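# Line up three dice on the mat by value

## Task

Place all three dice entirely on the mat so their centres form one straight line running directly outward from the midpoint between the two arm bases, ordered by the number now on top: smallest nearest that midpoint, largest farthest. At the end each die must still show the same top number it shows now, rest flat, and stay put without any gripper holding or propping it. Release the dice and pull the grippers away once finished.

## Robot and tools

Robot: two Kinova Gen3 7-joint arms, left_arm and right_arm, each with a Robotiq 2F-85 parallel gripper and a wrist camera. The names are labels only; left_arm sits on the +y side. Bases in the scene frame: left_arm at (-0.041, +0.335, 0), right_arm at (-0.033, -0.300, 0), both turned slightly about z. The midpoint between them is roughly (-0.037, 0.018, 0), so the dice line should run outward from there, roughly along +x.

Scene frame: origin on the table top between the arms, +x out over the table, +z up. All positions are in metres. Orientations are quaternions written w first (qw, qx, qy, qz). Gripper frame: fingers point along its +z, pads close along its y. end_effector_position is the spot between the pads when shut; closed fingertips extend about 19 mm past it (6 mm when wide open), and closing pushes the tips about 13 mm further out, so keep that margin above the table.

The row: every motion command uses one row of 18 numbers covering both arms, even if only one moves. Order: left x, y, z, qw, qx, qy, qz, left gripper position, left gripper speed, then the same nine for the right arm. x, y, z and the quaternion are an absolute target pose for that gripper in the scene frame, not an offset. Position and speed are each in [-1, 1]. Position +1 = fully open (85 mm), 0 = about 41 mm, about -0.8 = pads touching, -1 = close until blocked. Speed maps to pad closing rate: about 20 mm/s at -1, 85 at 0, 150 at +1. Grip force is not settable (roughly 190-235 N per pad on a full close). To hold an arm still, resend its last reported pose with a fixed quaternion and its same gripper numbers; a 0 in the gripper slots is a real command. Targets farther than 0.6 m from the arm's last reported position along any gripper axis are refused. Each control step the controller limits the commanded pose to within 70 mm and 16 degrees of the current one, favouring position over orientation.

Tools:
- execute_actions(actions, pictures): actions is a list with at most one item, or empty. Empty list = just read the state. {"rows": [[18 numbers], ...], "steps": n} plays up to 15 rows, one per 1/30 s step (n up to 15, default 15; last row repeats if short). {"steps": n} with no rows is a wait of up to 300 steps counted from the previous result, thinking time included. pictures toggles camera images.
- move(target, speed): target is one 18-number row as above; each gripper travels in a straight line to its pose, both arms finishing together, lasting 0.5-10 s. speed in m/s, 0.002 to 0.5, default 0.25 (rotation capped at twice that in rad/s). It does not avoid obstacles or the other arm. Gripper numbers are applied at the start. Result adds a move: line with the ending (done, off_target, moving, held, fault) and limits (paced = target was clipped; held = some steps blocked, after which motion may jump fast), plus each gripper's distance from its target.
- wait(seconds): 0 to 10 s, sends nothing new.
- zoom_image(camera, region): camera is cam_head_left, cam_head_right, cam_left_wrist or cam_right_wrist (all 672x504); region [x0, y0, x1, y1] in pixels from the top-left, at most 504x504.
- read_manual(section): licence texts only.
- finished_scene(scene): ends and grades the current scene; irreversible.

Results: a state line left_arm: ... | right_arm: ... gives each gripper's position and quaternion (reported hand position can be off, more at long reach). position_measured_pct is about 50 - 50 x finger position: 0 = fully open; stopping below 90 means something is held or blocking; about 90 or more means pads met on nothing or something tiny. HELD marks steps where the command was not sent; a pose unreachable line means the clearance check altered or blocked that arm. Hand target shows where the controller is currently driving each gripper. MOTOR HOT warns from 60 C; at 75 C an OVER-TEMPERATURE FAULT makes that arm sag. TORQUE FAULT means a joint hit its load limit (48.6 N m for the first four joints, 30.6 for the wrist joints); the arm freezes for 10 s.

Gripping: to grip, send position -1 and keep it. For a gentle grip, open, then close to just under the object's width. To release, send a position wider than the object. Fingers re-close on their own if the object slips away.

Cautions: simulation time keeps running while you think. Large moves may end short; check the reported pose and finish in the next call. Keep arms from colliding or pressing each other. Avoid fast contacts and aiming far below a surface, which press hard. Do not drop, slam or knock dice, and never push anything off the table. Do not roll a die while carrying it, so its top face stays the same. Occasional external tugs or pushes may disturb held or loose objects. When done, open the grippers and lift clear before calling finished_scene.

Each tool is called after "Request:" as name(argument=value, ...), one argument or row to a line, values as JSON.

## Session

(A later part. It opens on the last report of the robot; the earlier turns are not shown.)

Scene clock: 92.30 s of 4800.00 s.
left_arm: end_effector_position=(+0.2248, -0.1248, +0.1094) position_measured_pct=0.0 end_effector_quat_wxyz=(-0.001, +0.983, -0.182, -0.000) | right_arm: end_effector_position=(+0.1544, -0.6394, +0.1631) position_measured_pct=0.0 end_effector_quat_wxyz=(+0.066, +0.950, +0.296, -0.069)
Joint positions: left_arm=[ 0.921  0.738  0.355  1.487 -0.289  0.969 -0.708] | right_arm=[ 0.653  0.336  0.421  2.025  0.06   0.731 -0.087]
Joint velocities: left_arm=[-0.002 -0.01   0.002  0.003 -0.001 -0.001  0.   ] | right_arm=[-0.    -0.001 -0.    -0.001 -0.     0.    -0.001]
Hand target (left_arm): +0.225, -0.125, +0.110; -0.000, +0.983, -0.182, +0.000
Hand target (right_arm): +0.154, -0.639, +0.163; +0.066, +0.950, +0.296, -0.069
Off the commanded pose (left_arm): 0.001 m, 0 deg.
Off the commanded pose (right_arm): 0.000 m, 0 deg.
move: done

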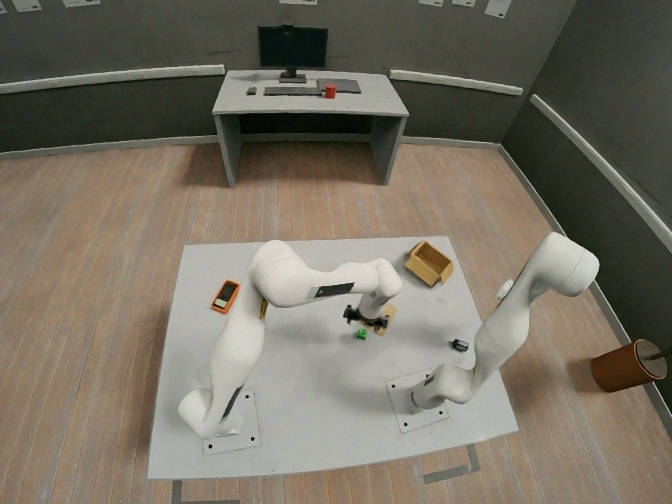

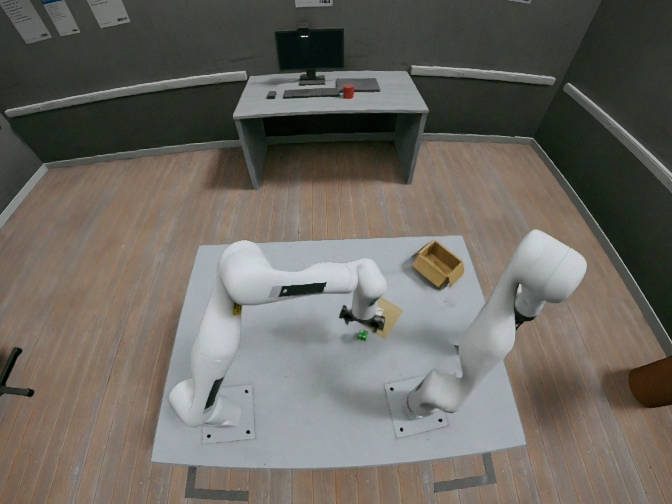

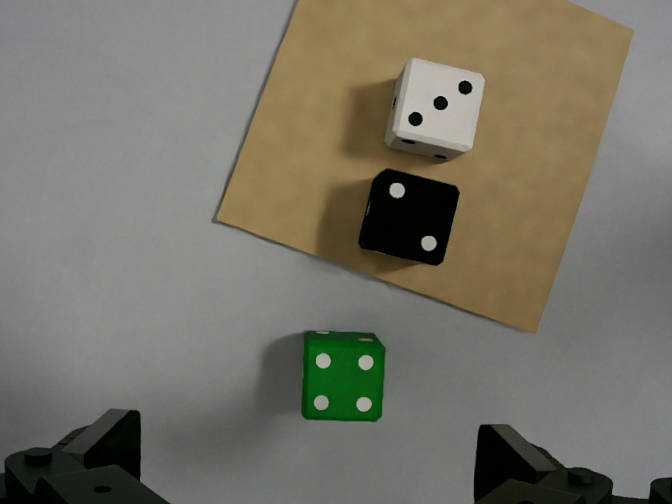

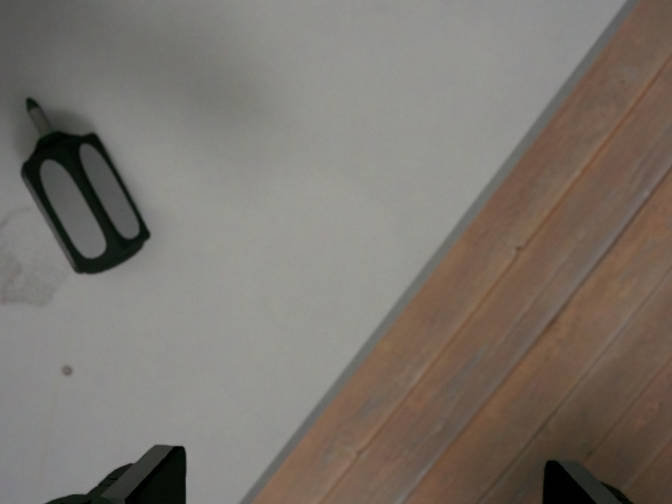

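Request:
move(
  target=[0.227,-0.137,0.055,0,0.983,-0.182,0,1,0,0.1544,-0.6394,0.1631,0.066,0.950,0.296,-0.069,1,0],
  speed=0.1,
)

Request:
move(
  target=[0.227,-0.137,0.024,0,0.983,-0.182,0,1,0,0.1544,-0.6394,0.1631,0.066,0.950,0.296,-0.069,1,0],
  speed=0.06,
)

Scene clock: 97.67 s of 4800.00 s.
left_arm: end_effector_position=(+0.2273, -0.1370, +0.0553) position_measured_pct=0.0 end_effector_quat_wxyz=(+0.000, +0.983, -0.182, +0.000) | right_arm: end_effector_position=(+0.1544, -0.6394, +0.1631) position_measured_pct=0.0 end_effector_quat_wxyz=(+0.066, +0.950, +0.296, -0.069)
Joint positions: left_arm=[ 0.948  0.838  0.328  1.485 -0.319  0.87  -0.683] | right_arm=[ 0.653  0.336  0.421  2.025  0.06   0.731 -0.087]
Joint velocities: left_arm=[ 0.002  0.005  0.002  0.    -0.     0.001 -0.   ] | right_arm=[-0.001  0.     0.001 -0.001 -0.001 -0.    -0.   ]
Hand target (left_arm): +0.227, -0.137, +0.055; -0.000, +0.983, -0.182, +0.000
Hand target (right_arm): +0.154, -0.639, +0.163; +0.066, +0.950, +0.296, -0.069
Off the commanded pose (left_arm): 0.000 m, 0 deg.
Off the commanded pose (right_arm): 0.000 m, 0 deg.
After step 90, 1.50 s passed at rest.
move: done

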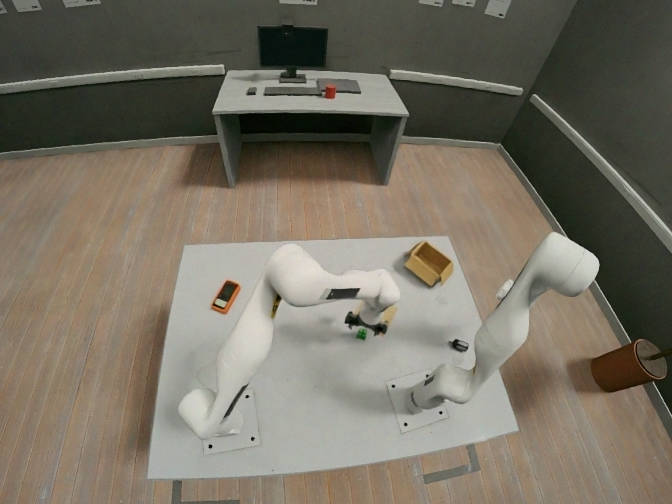

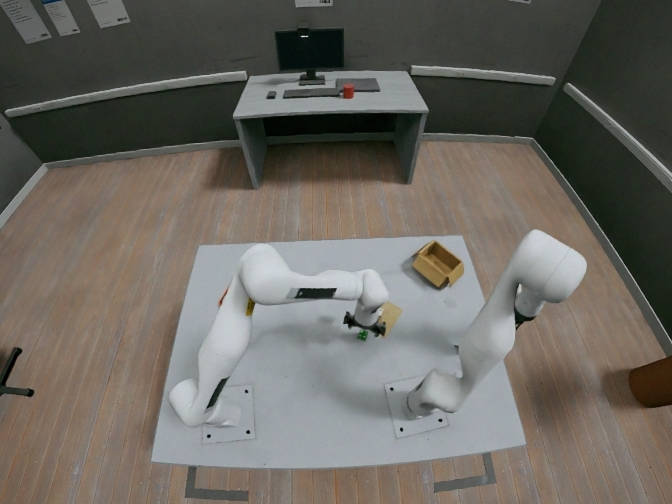

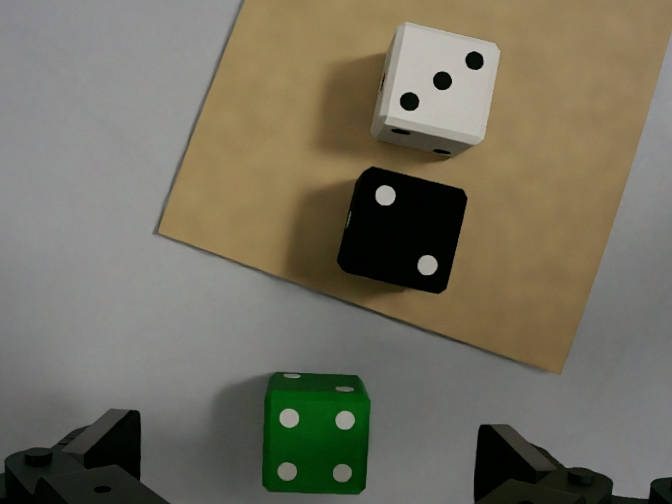

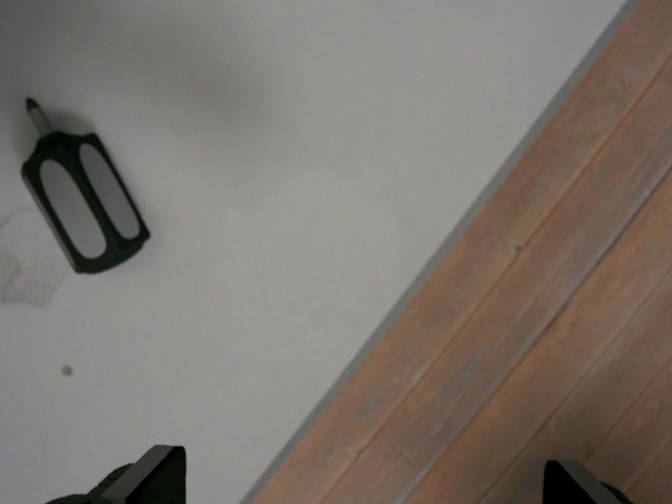

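Scene clock: 98.47 s of 4800.00 s.
left_arm: end_effector_position=(+0.2271, -0.1370, +0.0242) position_measured_pct=0.0 end_effector_quat_wxyz=(+0.000, +0.983, -0.182, +0.000) | right_arm: end_effector_position=(+0.1544, -0.6394, +0.1631) position_measured_pct=0.0 end_effector_quat_wxyz=(+0.066, +0.950, +0.296, -0.069)
Joint positions: left_arm=[ 0.958  0.888  0.31   1.5   -0.335  0.805 -0.67 ] | right_arm=[ 0.653  0.336  0.421  2.025  0.06   0.731 -0.087]
Joint velocities: left_arm=[ 0.001  0.002  0.     0.001  0.001 -0.     0.001] | right_arm=[-0.001 -0.002  0.    -0.    -0.001  0.    -0.001]
Hand target (left_arm): +0.227, -0.137, +0.024; -0.000, +0.983, -0.182, +0.000
Hand target (right_arm): +0.154, -0.639, +0.163; +0.066, +0.950, +0.296, -0.069
Off the commanded pose (left_arm): 0.000 m, 0 deg.
Off the commanded pose (right_arm): 0.000 m, 0 deg.
move: done

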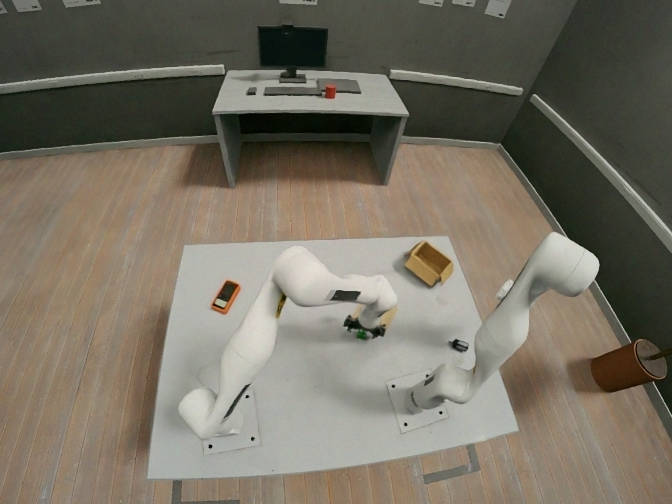

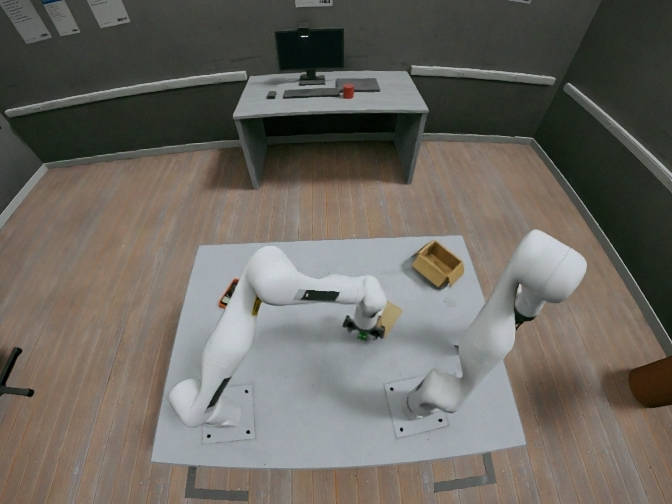

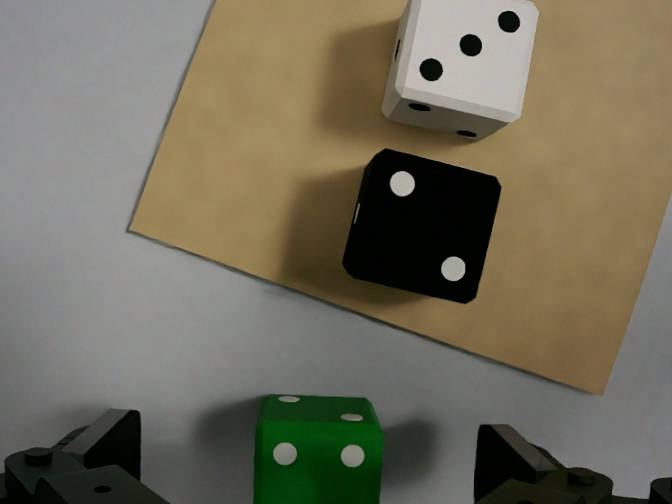

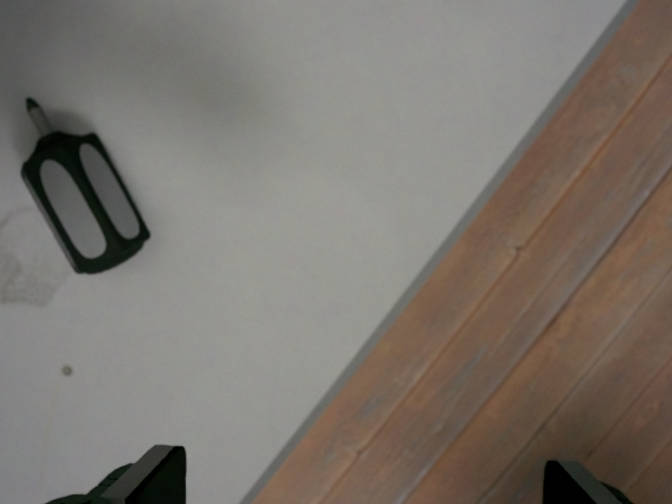

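Request:
move(
  target=[0.2307,-0.1384,0.024,0,0.983,-0.182,0,1,0,0.1544,-0.6394,0.1631,0.066,0.950,0.296,-0.069,1,0],
  speed=0.03,
)

Request:
move(
  target=[0.2307,-0.1384,0.024,0,0.983,-0.182,0,-1,0.5,0.1544,-0.6394,0.1631,0.066,0.950,0.296,-0.069,1,0],
)

Request:
move(
  target=[0.2307,-0.1384,0.11,0,0.961,-0.276,0,-1,0.5,0.1544,-0.6394,0.1631,0.066,0.950,0.296,-0.069,1,0],
  speed=0.12,
)

Request:
move(
  target=[0.350,-0.2276,0.09,0,0.961,-0.276,0,-1,0.5,0.1544,-0.6394,0.1631,0.066,0.950,0.296,-0.069,1,0],
  speed=0.15,
)

Request:
move(
  target=[0.350,-0.2276,0.028,0,0.961,-0.276,0,-1,0.5,0.1544,-0.6394,0.1631,0.066,0.950,0.296,-0.069,1,0],
  speed=0.05,
)

Request:
move(
  target=[0.350,-0.2276,0.028,0,0.961,-0.276,0,0.5,0,0.1544,-0.6394,0.1631,0.066,0.950,0.296,-0.069,1,0],
)

Request:
move(
  target=[0.30,-0.196,0.20,0,0.961,-0.276,0,0.5,0,0.1544,-0.6394,0.1631,0.066,0.950,0.296,-0.069,1,0],
  speed=0.1,
)

Scene clock: 107.27 s of 4800.00 s.
left_arm: end_effector_position=(+0.2307, -0.1384, +0.0240) position_measured_pct=0.0 end_effector_quat_wxyz=(+0.000, +0.983, -0.182, +0.000) | right_arm: end_effector_position=(+0.1544, -0.6394, +0.1631) position_measured_pct=0.0 end_effector_quat_wxyz=(+0.066, +0.950, +0.296, -0.069)
Joint positions: left_arm=[ 0.954  0.894  0.311  1.488 -0.335  0.813 -0.676] | right_arm=[ 0.653  0.336  0.421  2.025  0.06   0.731 -0.087]
Joint velocities: left_arm=[-0.001 -0.001 -0.002 -0.001  0.    -0.002  0.   ] | right_arm=[ 0.     0.001 -0.001 -0.     0.     0.    -0.001]
Hand target (left_arm): +0.231, -0.138, +0.024; +0.000, +0.983, -0.182, -0.000
Hand target (right_arm): +0.154, -0.639, +0.163; +0.066, +0.950, +0.296, -0.069
Off the commanded pose (left_arm): 0.000 m, 0 deg.
Off the commanded pose (right_arm): 0.000 m, 0 deg.
After step 90, 5.10 s passed at rest.
move: done

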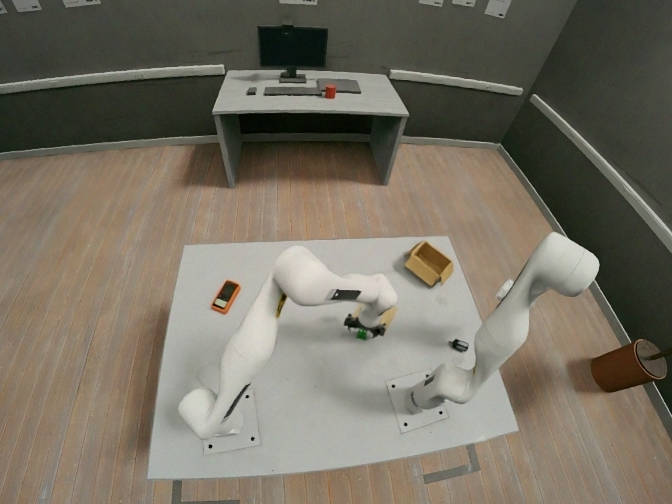

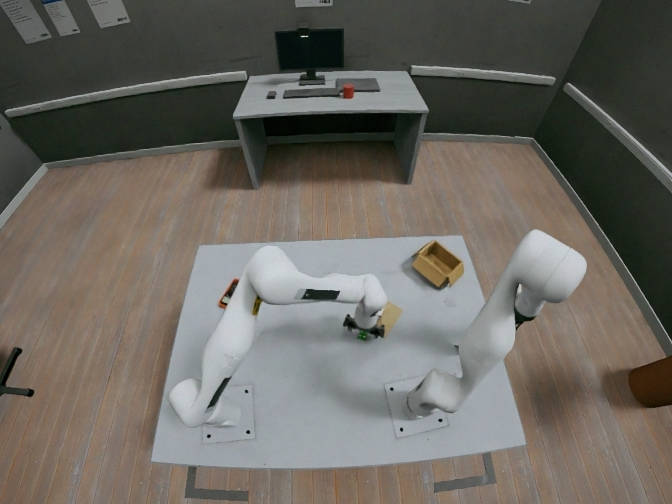

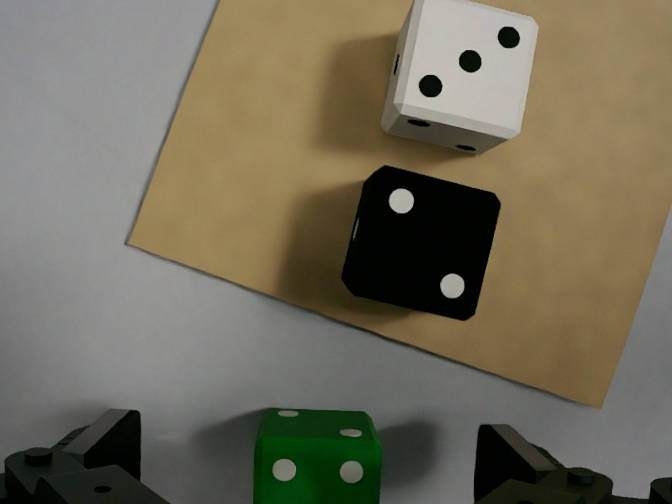

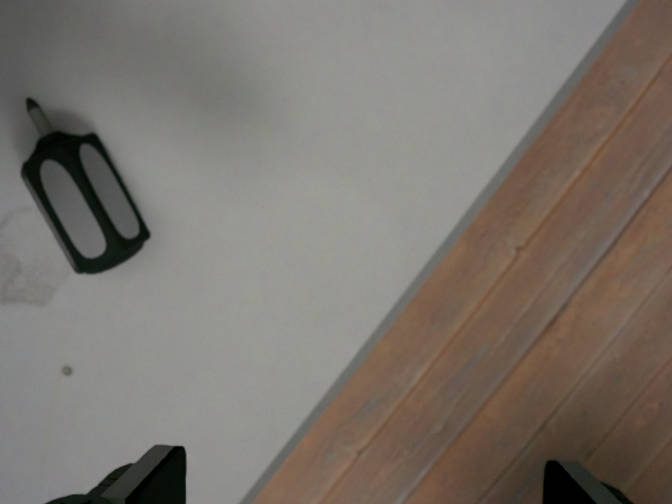

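Scene clock: 108.07 s of 4800.00 s.
left_arm: end_effector_position=(+0.2308, -0.1387, +0.0245) position_measured_pct=63.9 end_effector_quat_wxyz=(+0.000, +0.983, -0.182, +0.000) | right_arm: end_effector_position=(+0.1544, -0.6394, +0.1631) position_measured_pct=0.0 end_effector_quat_wxyz=(+0.066, +0.950, +0.296, -0.069)
Joint positions: left_arm=[ 0.954  0.893  0.311  1.487 -0.335  0.813 -0.676] | right_arm=[ 0.653  0.336  0.421  2.025  0.06   0.731 -0.087]
Joint velocities: left_arm=[ 0.001  0.     0.001 -0.     0.    -0.001 -0.001] | right_arm=[ 0.001 -0.     0.001  0.001  0.002 -0.    -0.001]
Hand target (left_arm): +0.231, -0.138, +0.024; -0.000, +0.983, -0.182, -0.000
Hand target (right_arm): +0.154, -0.639, +0.163; +0.066, +0.950, +0.296, -0.069
Off the commanded pose (left_arm): 0.001 m, 0 deg.
Off the commanded pose (right_arm): 0.000 m, 0 deg.
move: done

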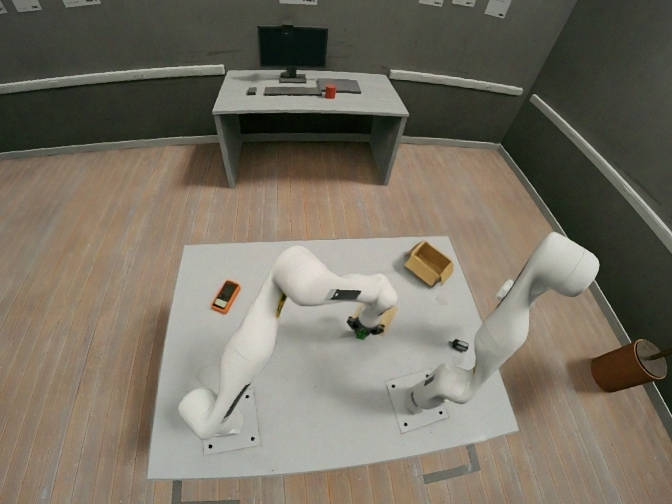

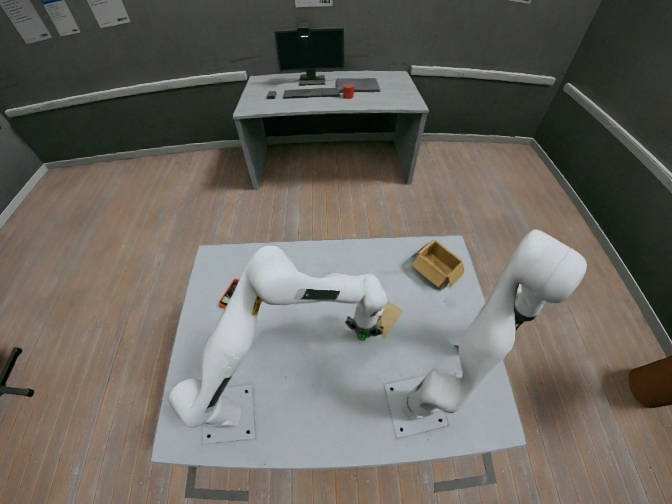

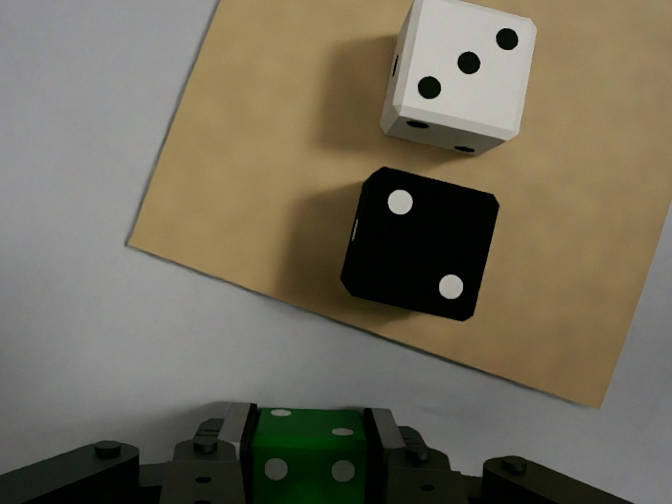

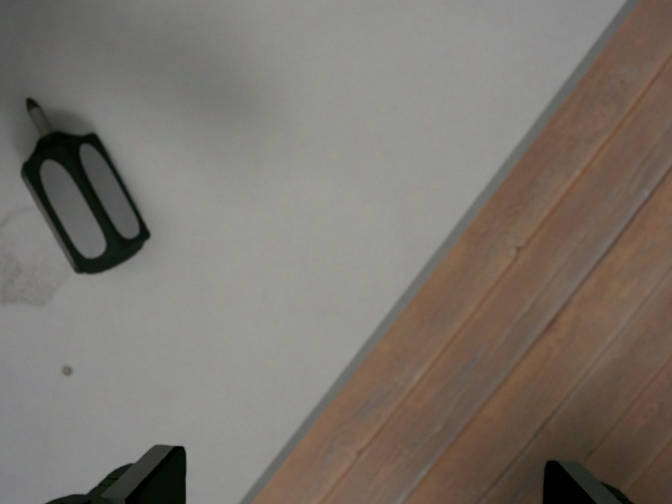

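Scene clock: 109.17 s of 4800.00 s.
left_arm: end_effector_position=(+0.2304, -0.1385, +0.1098) position_measured_pct=63.9 end_effector_quat_wxyz=(-0.000, +0.961, -0.276, -0.000) | right_arm: end_effector_position=(+0.1544, -0.6394, +0.1631) position_measured_pct=0.0 end_effector_quat_wxyz=(+0.066, +0.950, +0.296, -0.069)
Joint positions: left_arm=[ 0.904  0.774  0.407  1.429 -0.333  1.007 -0.872] | right_arm=[ 0.653  0.336  0.421  2.025  0.06   0.731 -0.087]
Joint velocities: left_arm=[-0.001 -0.001 -0.002 -0.001  0.002 -0.001 -0.001] | right_arm=[-0.001 -0.001 -0.    -0.001  0.001 -0.    -0.001]
Hand target (left_arm): +0.231, -0.138, +0.110; +0.000, +0.961, -0.276, -0.000
Hand target (right_arm): +0.154, -0.639, +0.163; +0.066, +0.950, +0.296, -0.069
Off the commanded pose (left_arm): 0.000 m, 0 deg.
Off the commanded pose (right_arm): 0.000 m, 0 deg.
move: done

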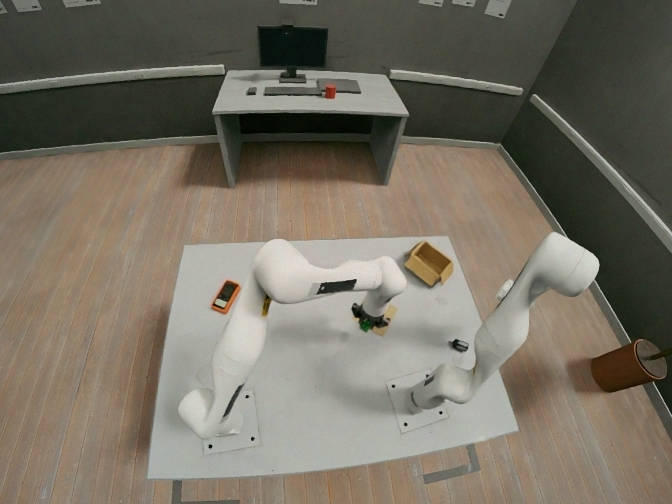

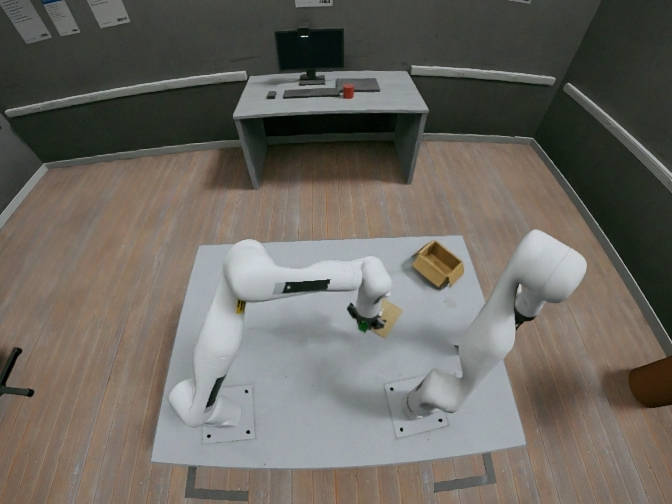

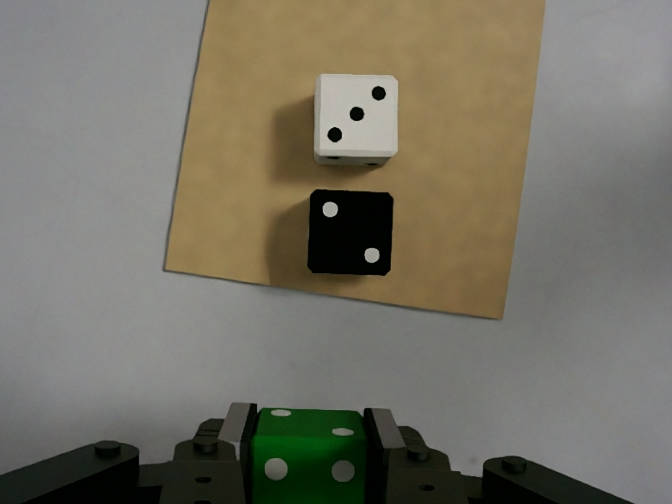

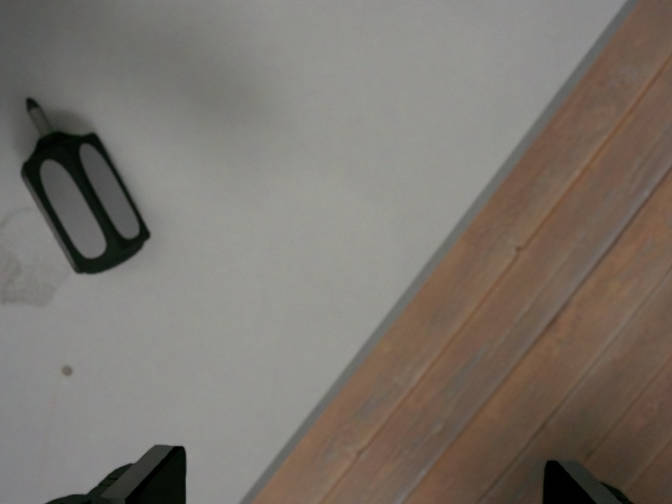

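Scene clock: 110.60 s of 4800.00 s.
left_arm: end_effector_position=(+0.3505, -0.2278, +0.0912) position_measured_pct=63.9 end_effector_quat_wxyz=(+0.001, +0.961, -0.277, +0.000) | right_arm: end_effector_position=(+0.1544, -0.6394, +0.1631) position_measured_pct=0.0 end_effector_quat_wxyz=(+0.066, +0.950, +0.296, -0.069)
Joint positions: left_arm=[ 0.942  1.137  0.397  0.683 -0.366  1.365 -1.065] | right_arm=[ 0.653  0.336  0.421  2.025  0.06   0.731 -0.087]
Joint velocities: left_arm=[ 0.007  0.016  0.001 -0.01   0.001  0.002 -0.001] | right_arm=[-0.     0.001  0.    -0.001  0.     0.     0.001]
Hand target (left_arm): +0.350, -0.228, +0.090; +0.001, +0.961, -0.277, -0.000
Hand target (right_arm): +0.154, -0.639, +0.163; +0.066, +0.950, +0.296, -0.069
Off the commanded pose (left_arm): 0.001 m, 0 deg.
Off the commanded pose (right_arm): 0.000 m, 0 deg.
move: done

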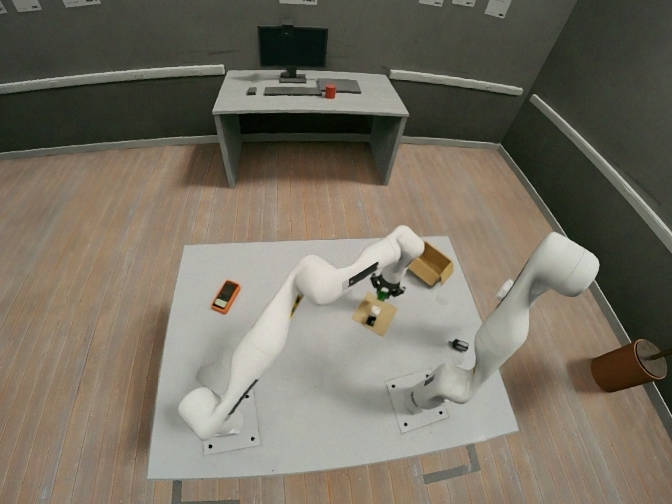

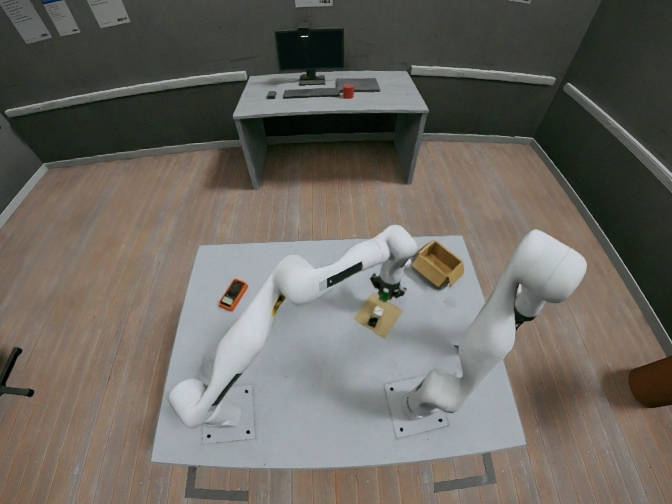

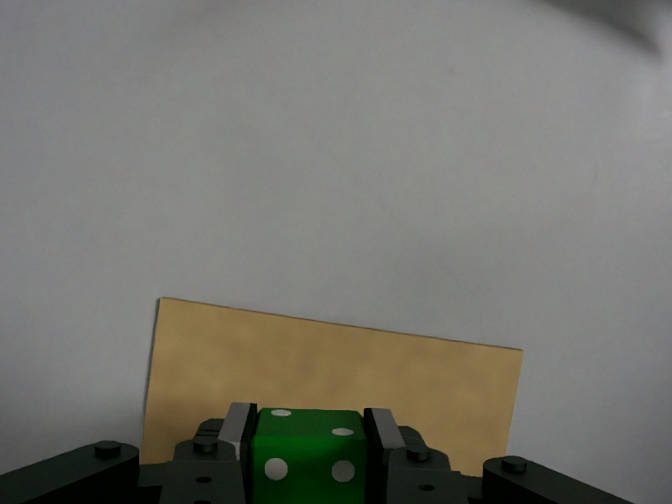

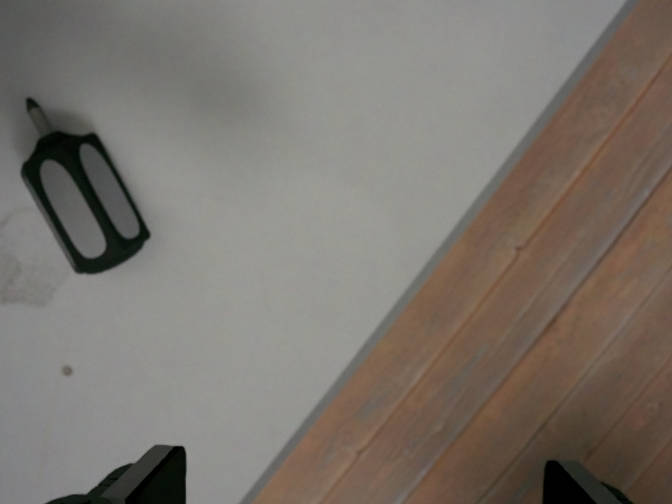

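Scene clock: 112.10 s of 4800.00 s.
left_arm: end_effector_position=(+0.3504, -0.2279, +0.0291) position_measured_pct=63.9 end_effector_quat_wxyz=(+0.000, +0.961, -0.276, +0.001) | right_arm: end_effector_position=(+0.1544, -0.6394, +0.1631) position_measured_pct=0.0 end_effector_quat_wxyz=(+0.066, +0.950, +0.296, -0.069)
Joint positions: left_arm=[ 0.938  1.201  0.383  0.745 -0.377  1.242 -1.048] | right_arm=[ 0.653  0.336  0.421  2.025  0.06   0.731 -0.087]
Joint velocities: left_arm=[-0.     0.002  0.    -0.001 -0.001 -0.001  0.   ] | right_arm=[-0.     0.    -0.001 -0.001 -0.    -0.    -0.002]
Hand target (left_arm): +0.350, -0.228, +0.028; -0.000, +0.961, -0.276, +0.000
Hand target (right_arm): +0.154, -0.639, +0.163; +0.066, +0.950, +0.296, -0.069
Off the commanded pose (left_arm): 0.001 m, 0 deg.
Off the commanded pose (right_arm): 0.000 m, 0 deg.
move: done

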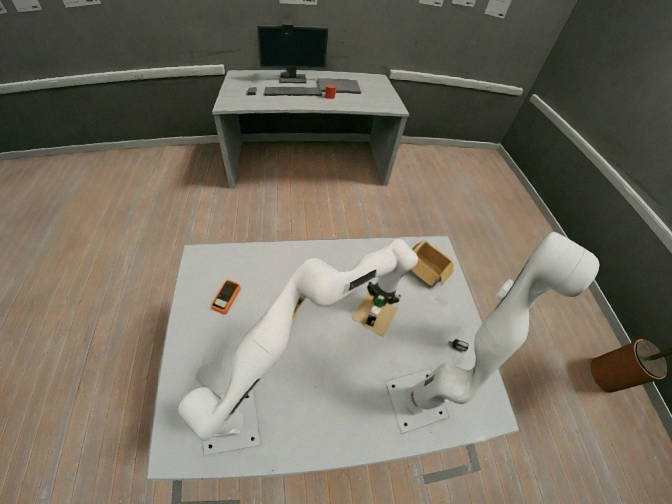

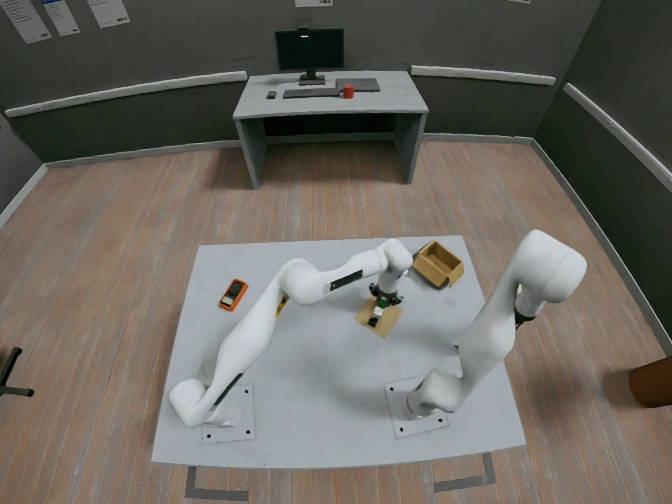

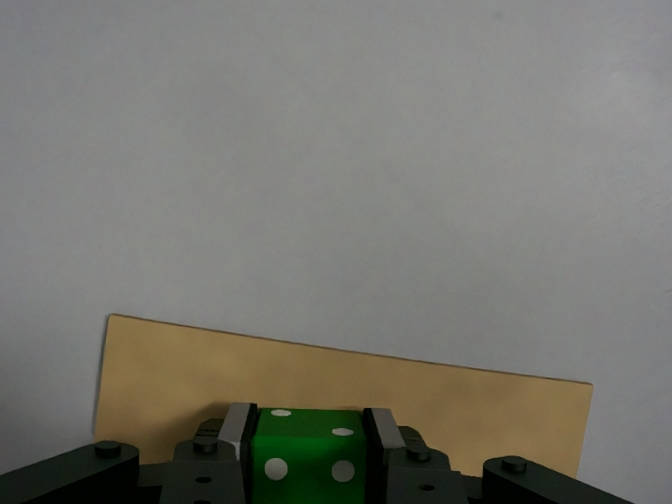

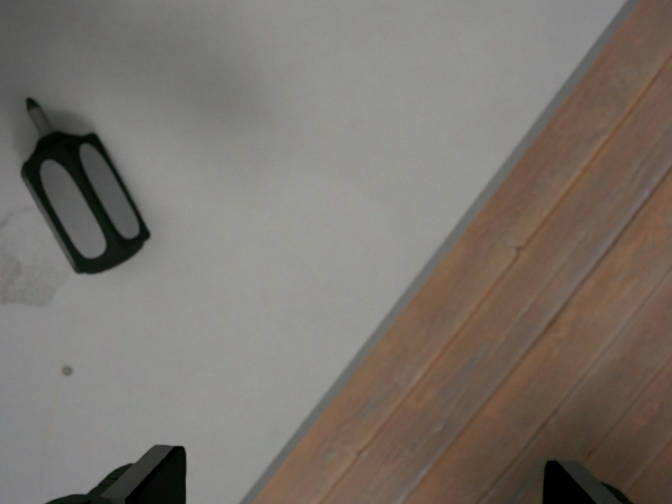

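Scene clock: 112.90 s of 4800.00 s.
left_arm: end_effector_position=(+0.3500, -0.2276, +0.0280) position_measured_pct=25.0 end_effector_quat_wxyz=(+0.000, +0.961, -0.276, +0.000) | right_arm: end_effector_position=(+0.1544, -0.6394, +0.1631) position_measured_pct=0.0 end_effector_quat_wxyz=(+0.066, +0.950, +0.296, -0.069)
Joint positions: left_arm=[ 0.938  1.202  0.383  0.746 -0.377  1.242 -1.048] | right_arm=[ 0.653  0.336  0.421  2.025  0.06   0.731 -0.087]
Joint velocities: left_arm=[ 0.001  0.     0.001 -0.     0.001  0.001  0.   ] | right_arm=[-0.001  0.    -0.     0.001  0.002  0.    -0.   ]
Hand target (left_arm): +0.350, -0.228, +0.028; +0.000, +0.961, -0.276, -0.000
Hand target (right_arm): +0.154, -0.639, +0.163; +0.066, +0.950, +0.296, -0.069
Off the commanded pose (left_arm): 0.000 m, 0 deg.
Off the commanded pose (right_arm): 0.000 m, 0 deg.
move: done

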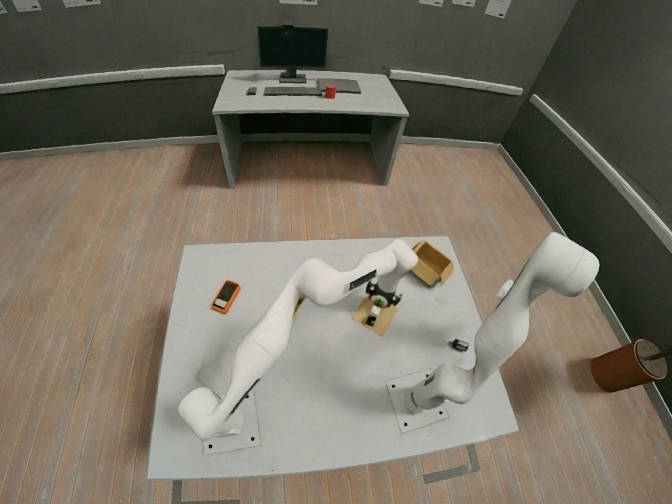

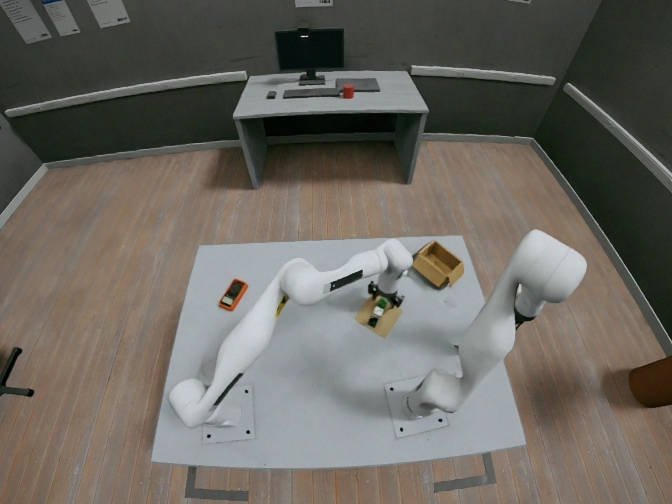

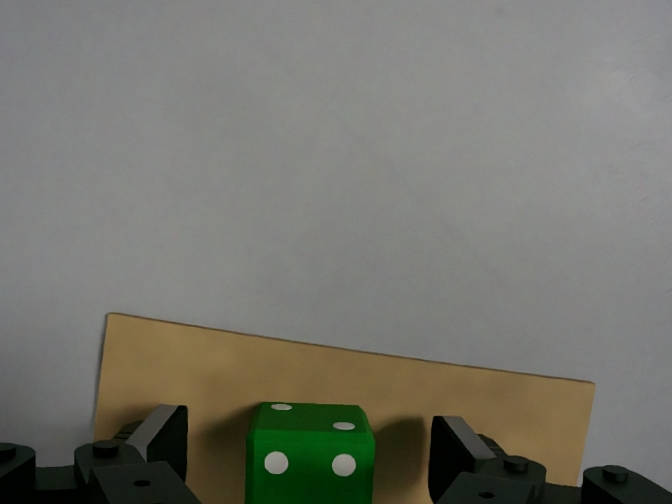

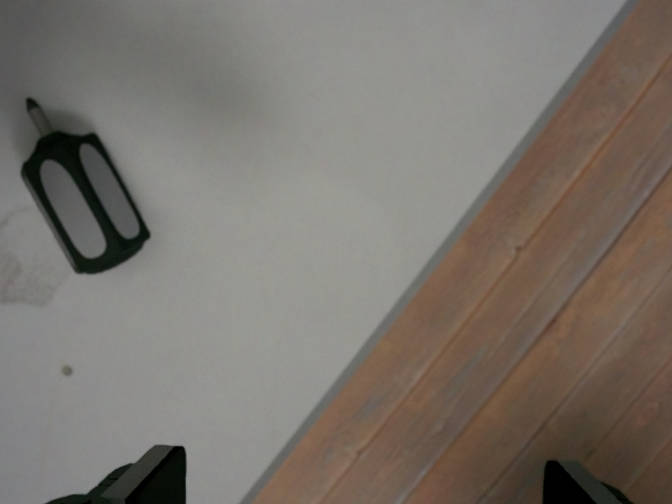

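Scene clock: 115.00 s of 4800.00 s.
left_arm: end_effector_position=(+0.2999, -0.1960, +0.1997) position_measured_pct=25.0 end_effector_quat_wxyz=(-0.000, +0.961, -0.276, -0.000) | right_arm: end_effector_position=(+0.1544, -0.6394, +0.1631) position_measured_pct=0.0 end_effector_quat_wxyz=(+0.066, +0.950, +0.296, -0.069)
Joint positions: left_arm=[ 0.932  0.891  0.422  0.868 -0.327  1.436 -1.004] | right_arm=[ 0.653  0.336  0.421  2.025  0.06   0.731 -0.087]
Joint velocities: left_arm=[ 0.001 -0.002 -0.001  0.001 -0.001  0.001  0.001] | right_arm=[-0.001  0.     0.    -0.001 -0.001  0.     0.002]
Hand target (left_arm): +0.300, -0.196, +0.200; -0.000, +0.961, -0.276, +0.000
Hand target (right_arm): +0.154, -0.639, +0.163; +0.066, +0.950, +0.296, -0.069
Off the commanded pose (left_arm): 0.000 m, 0 deg.
Off the commanded pose (right_arm): 0.000 m, 0 deg.
move: done

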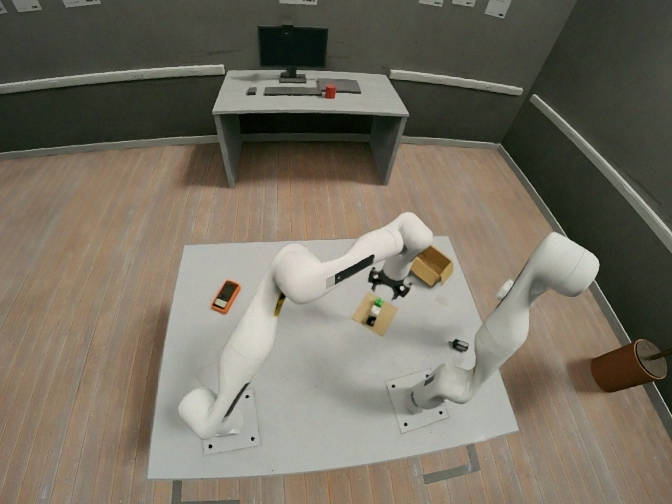

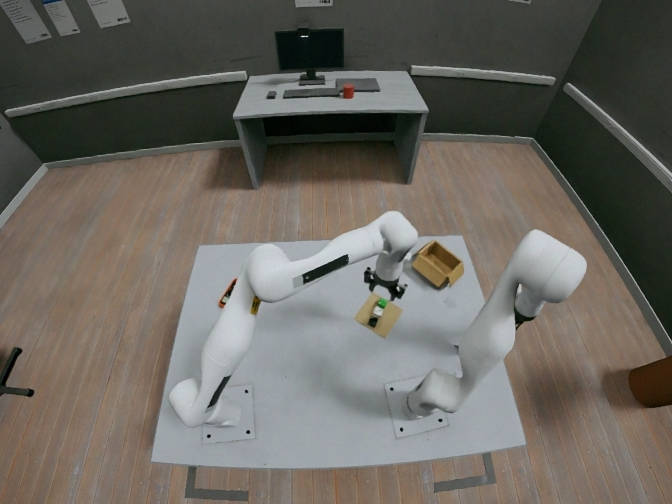

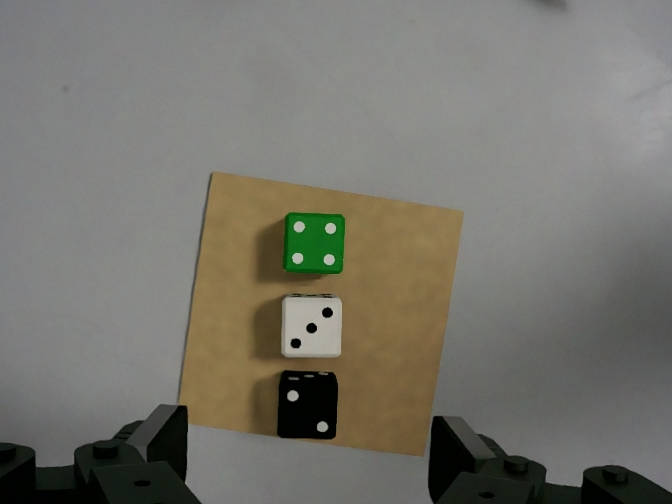

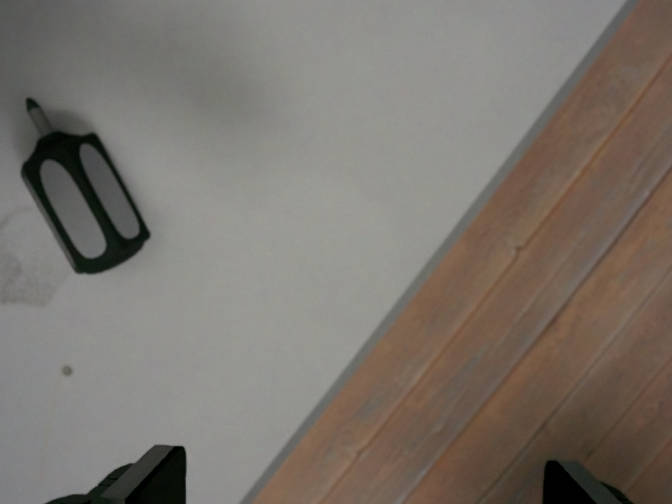

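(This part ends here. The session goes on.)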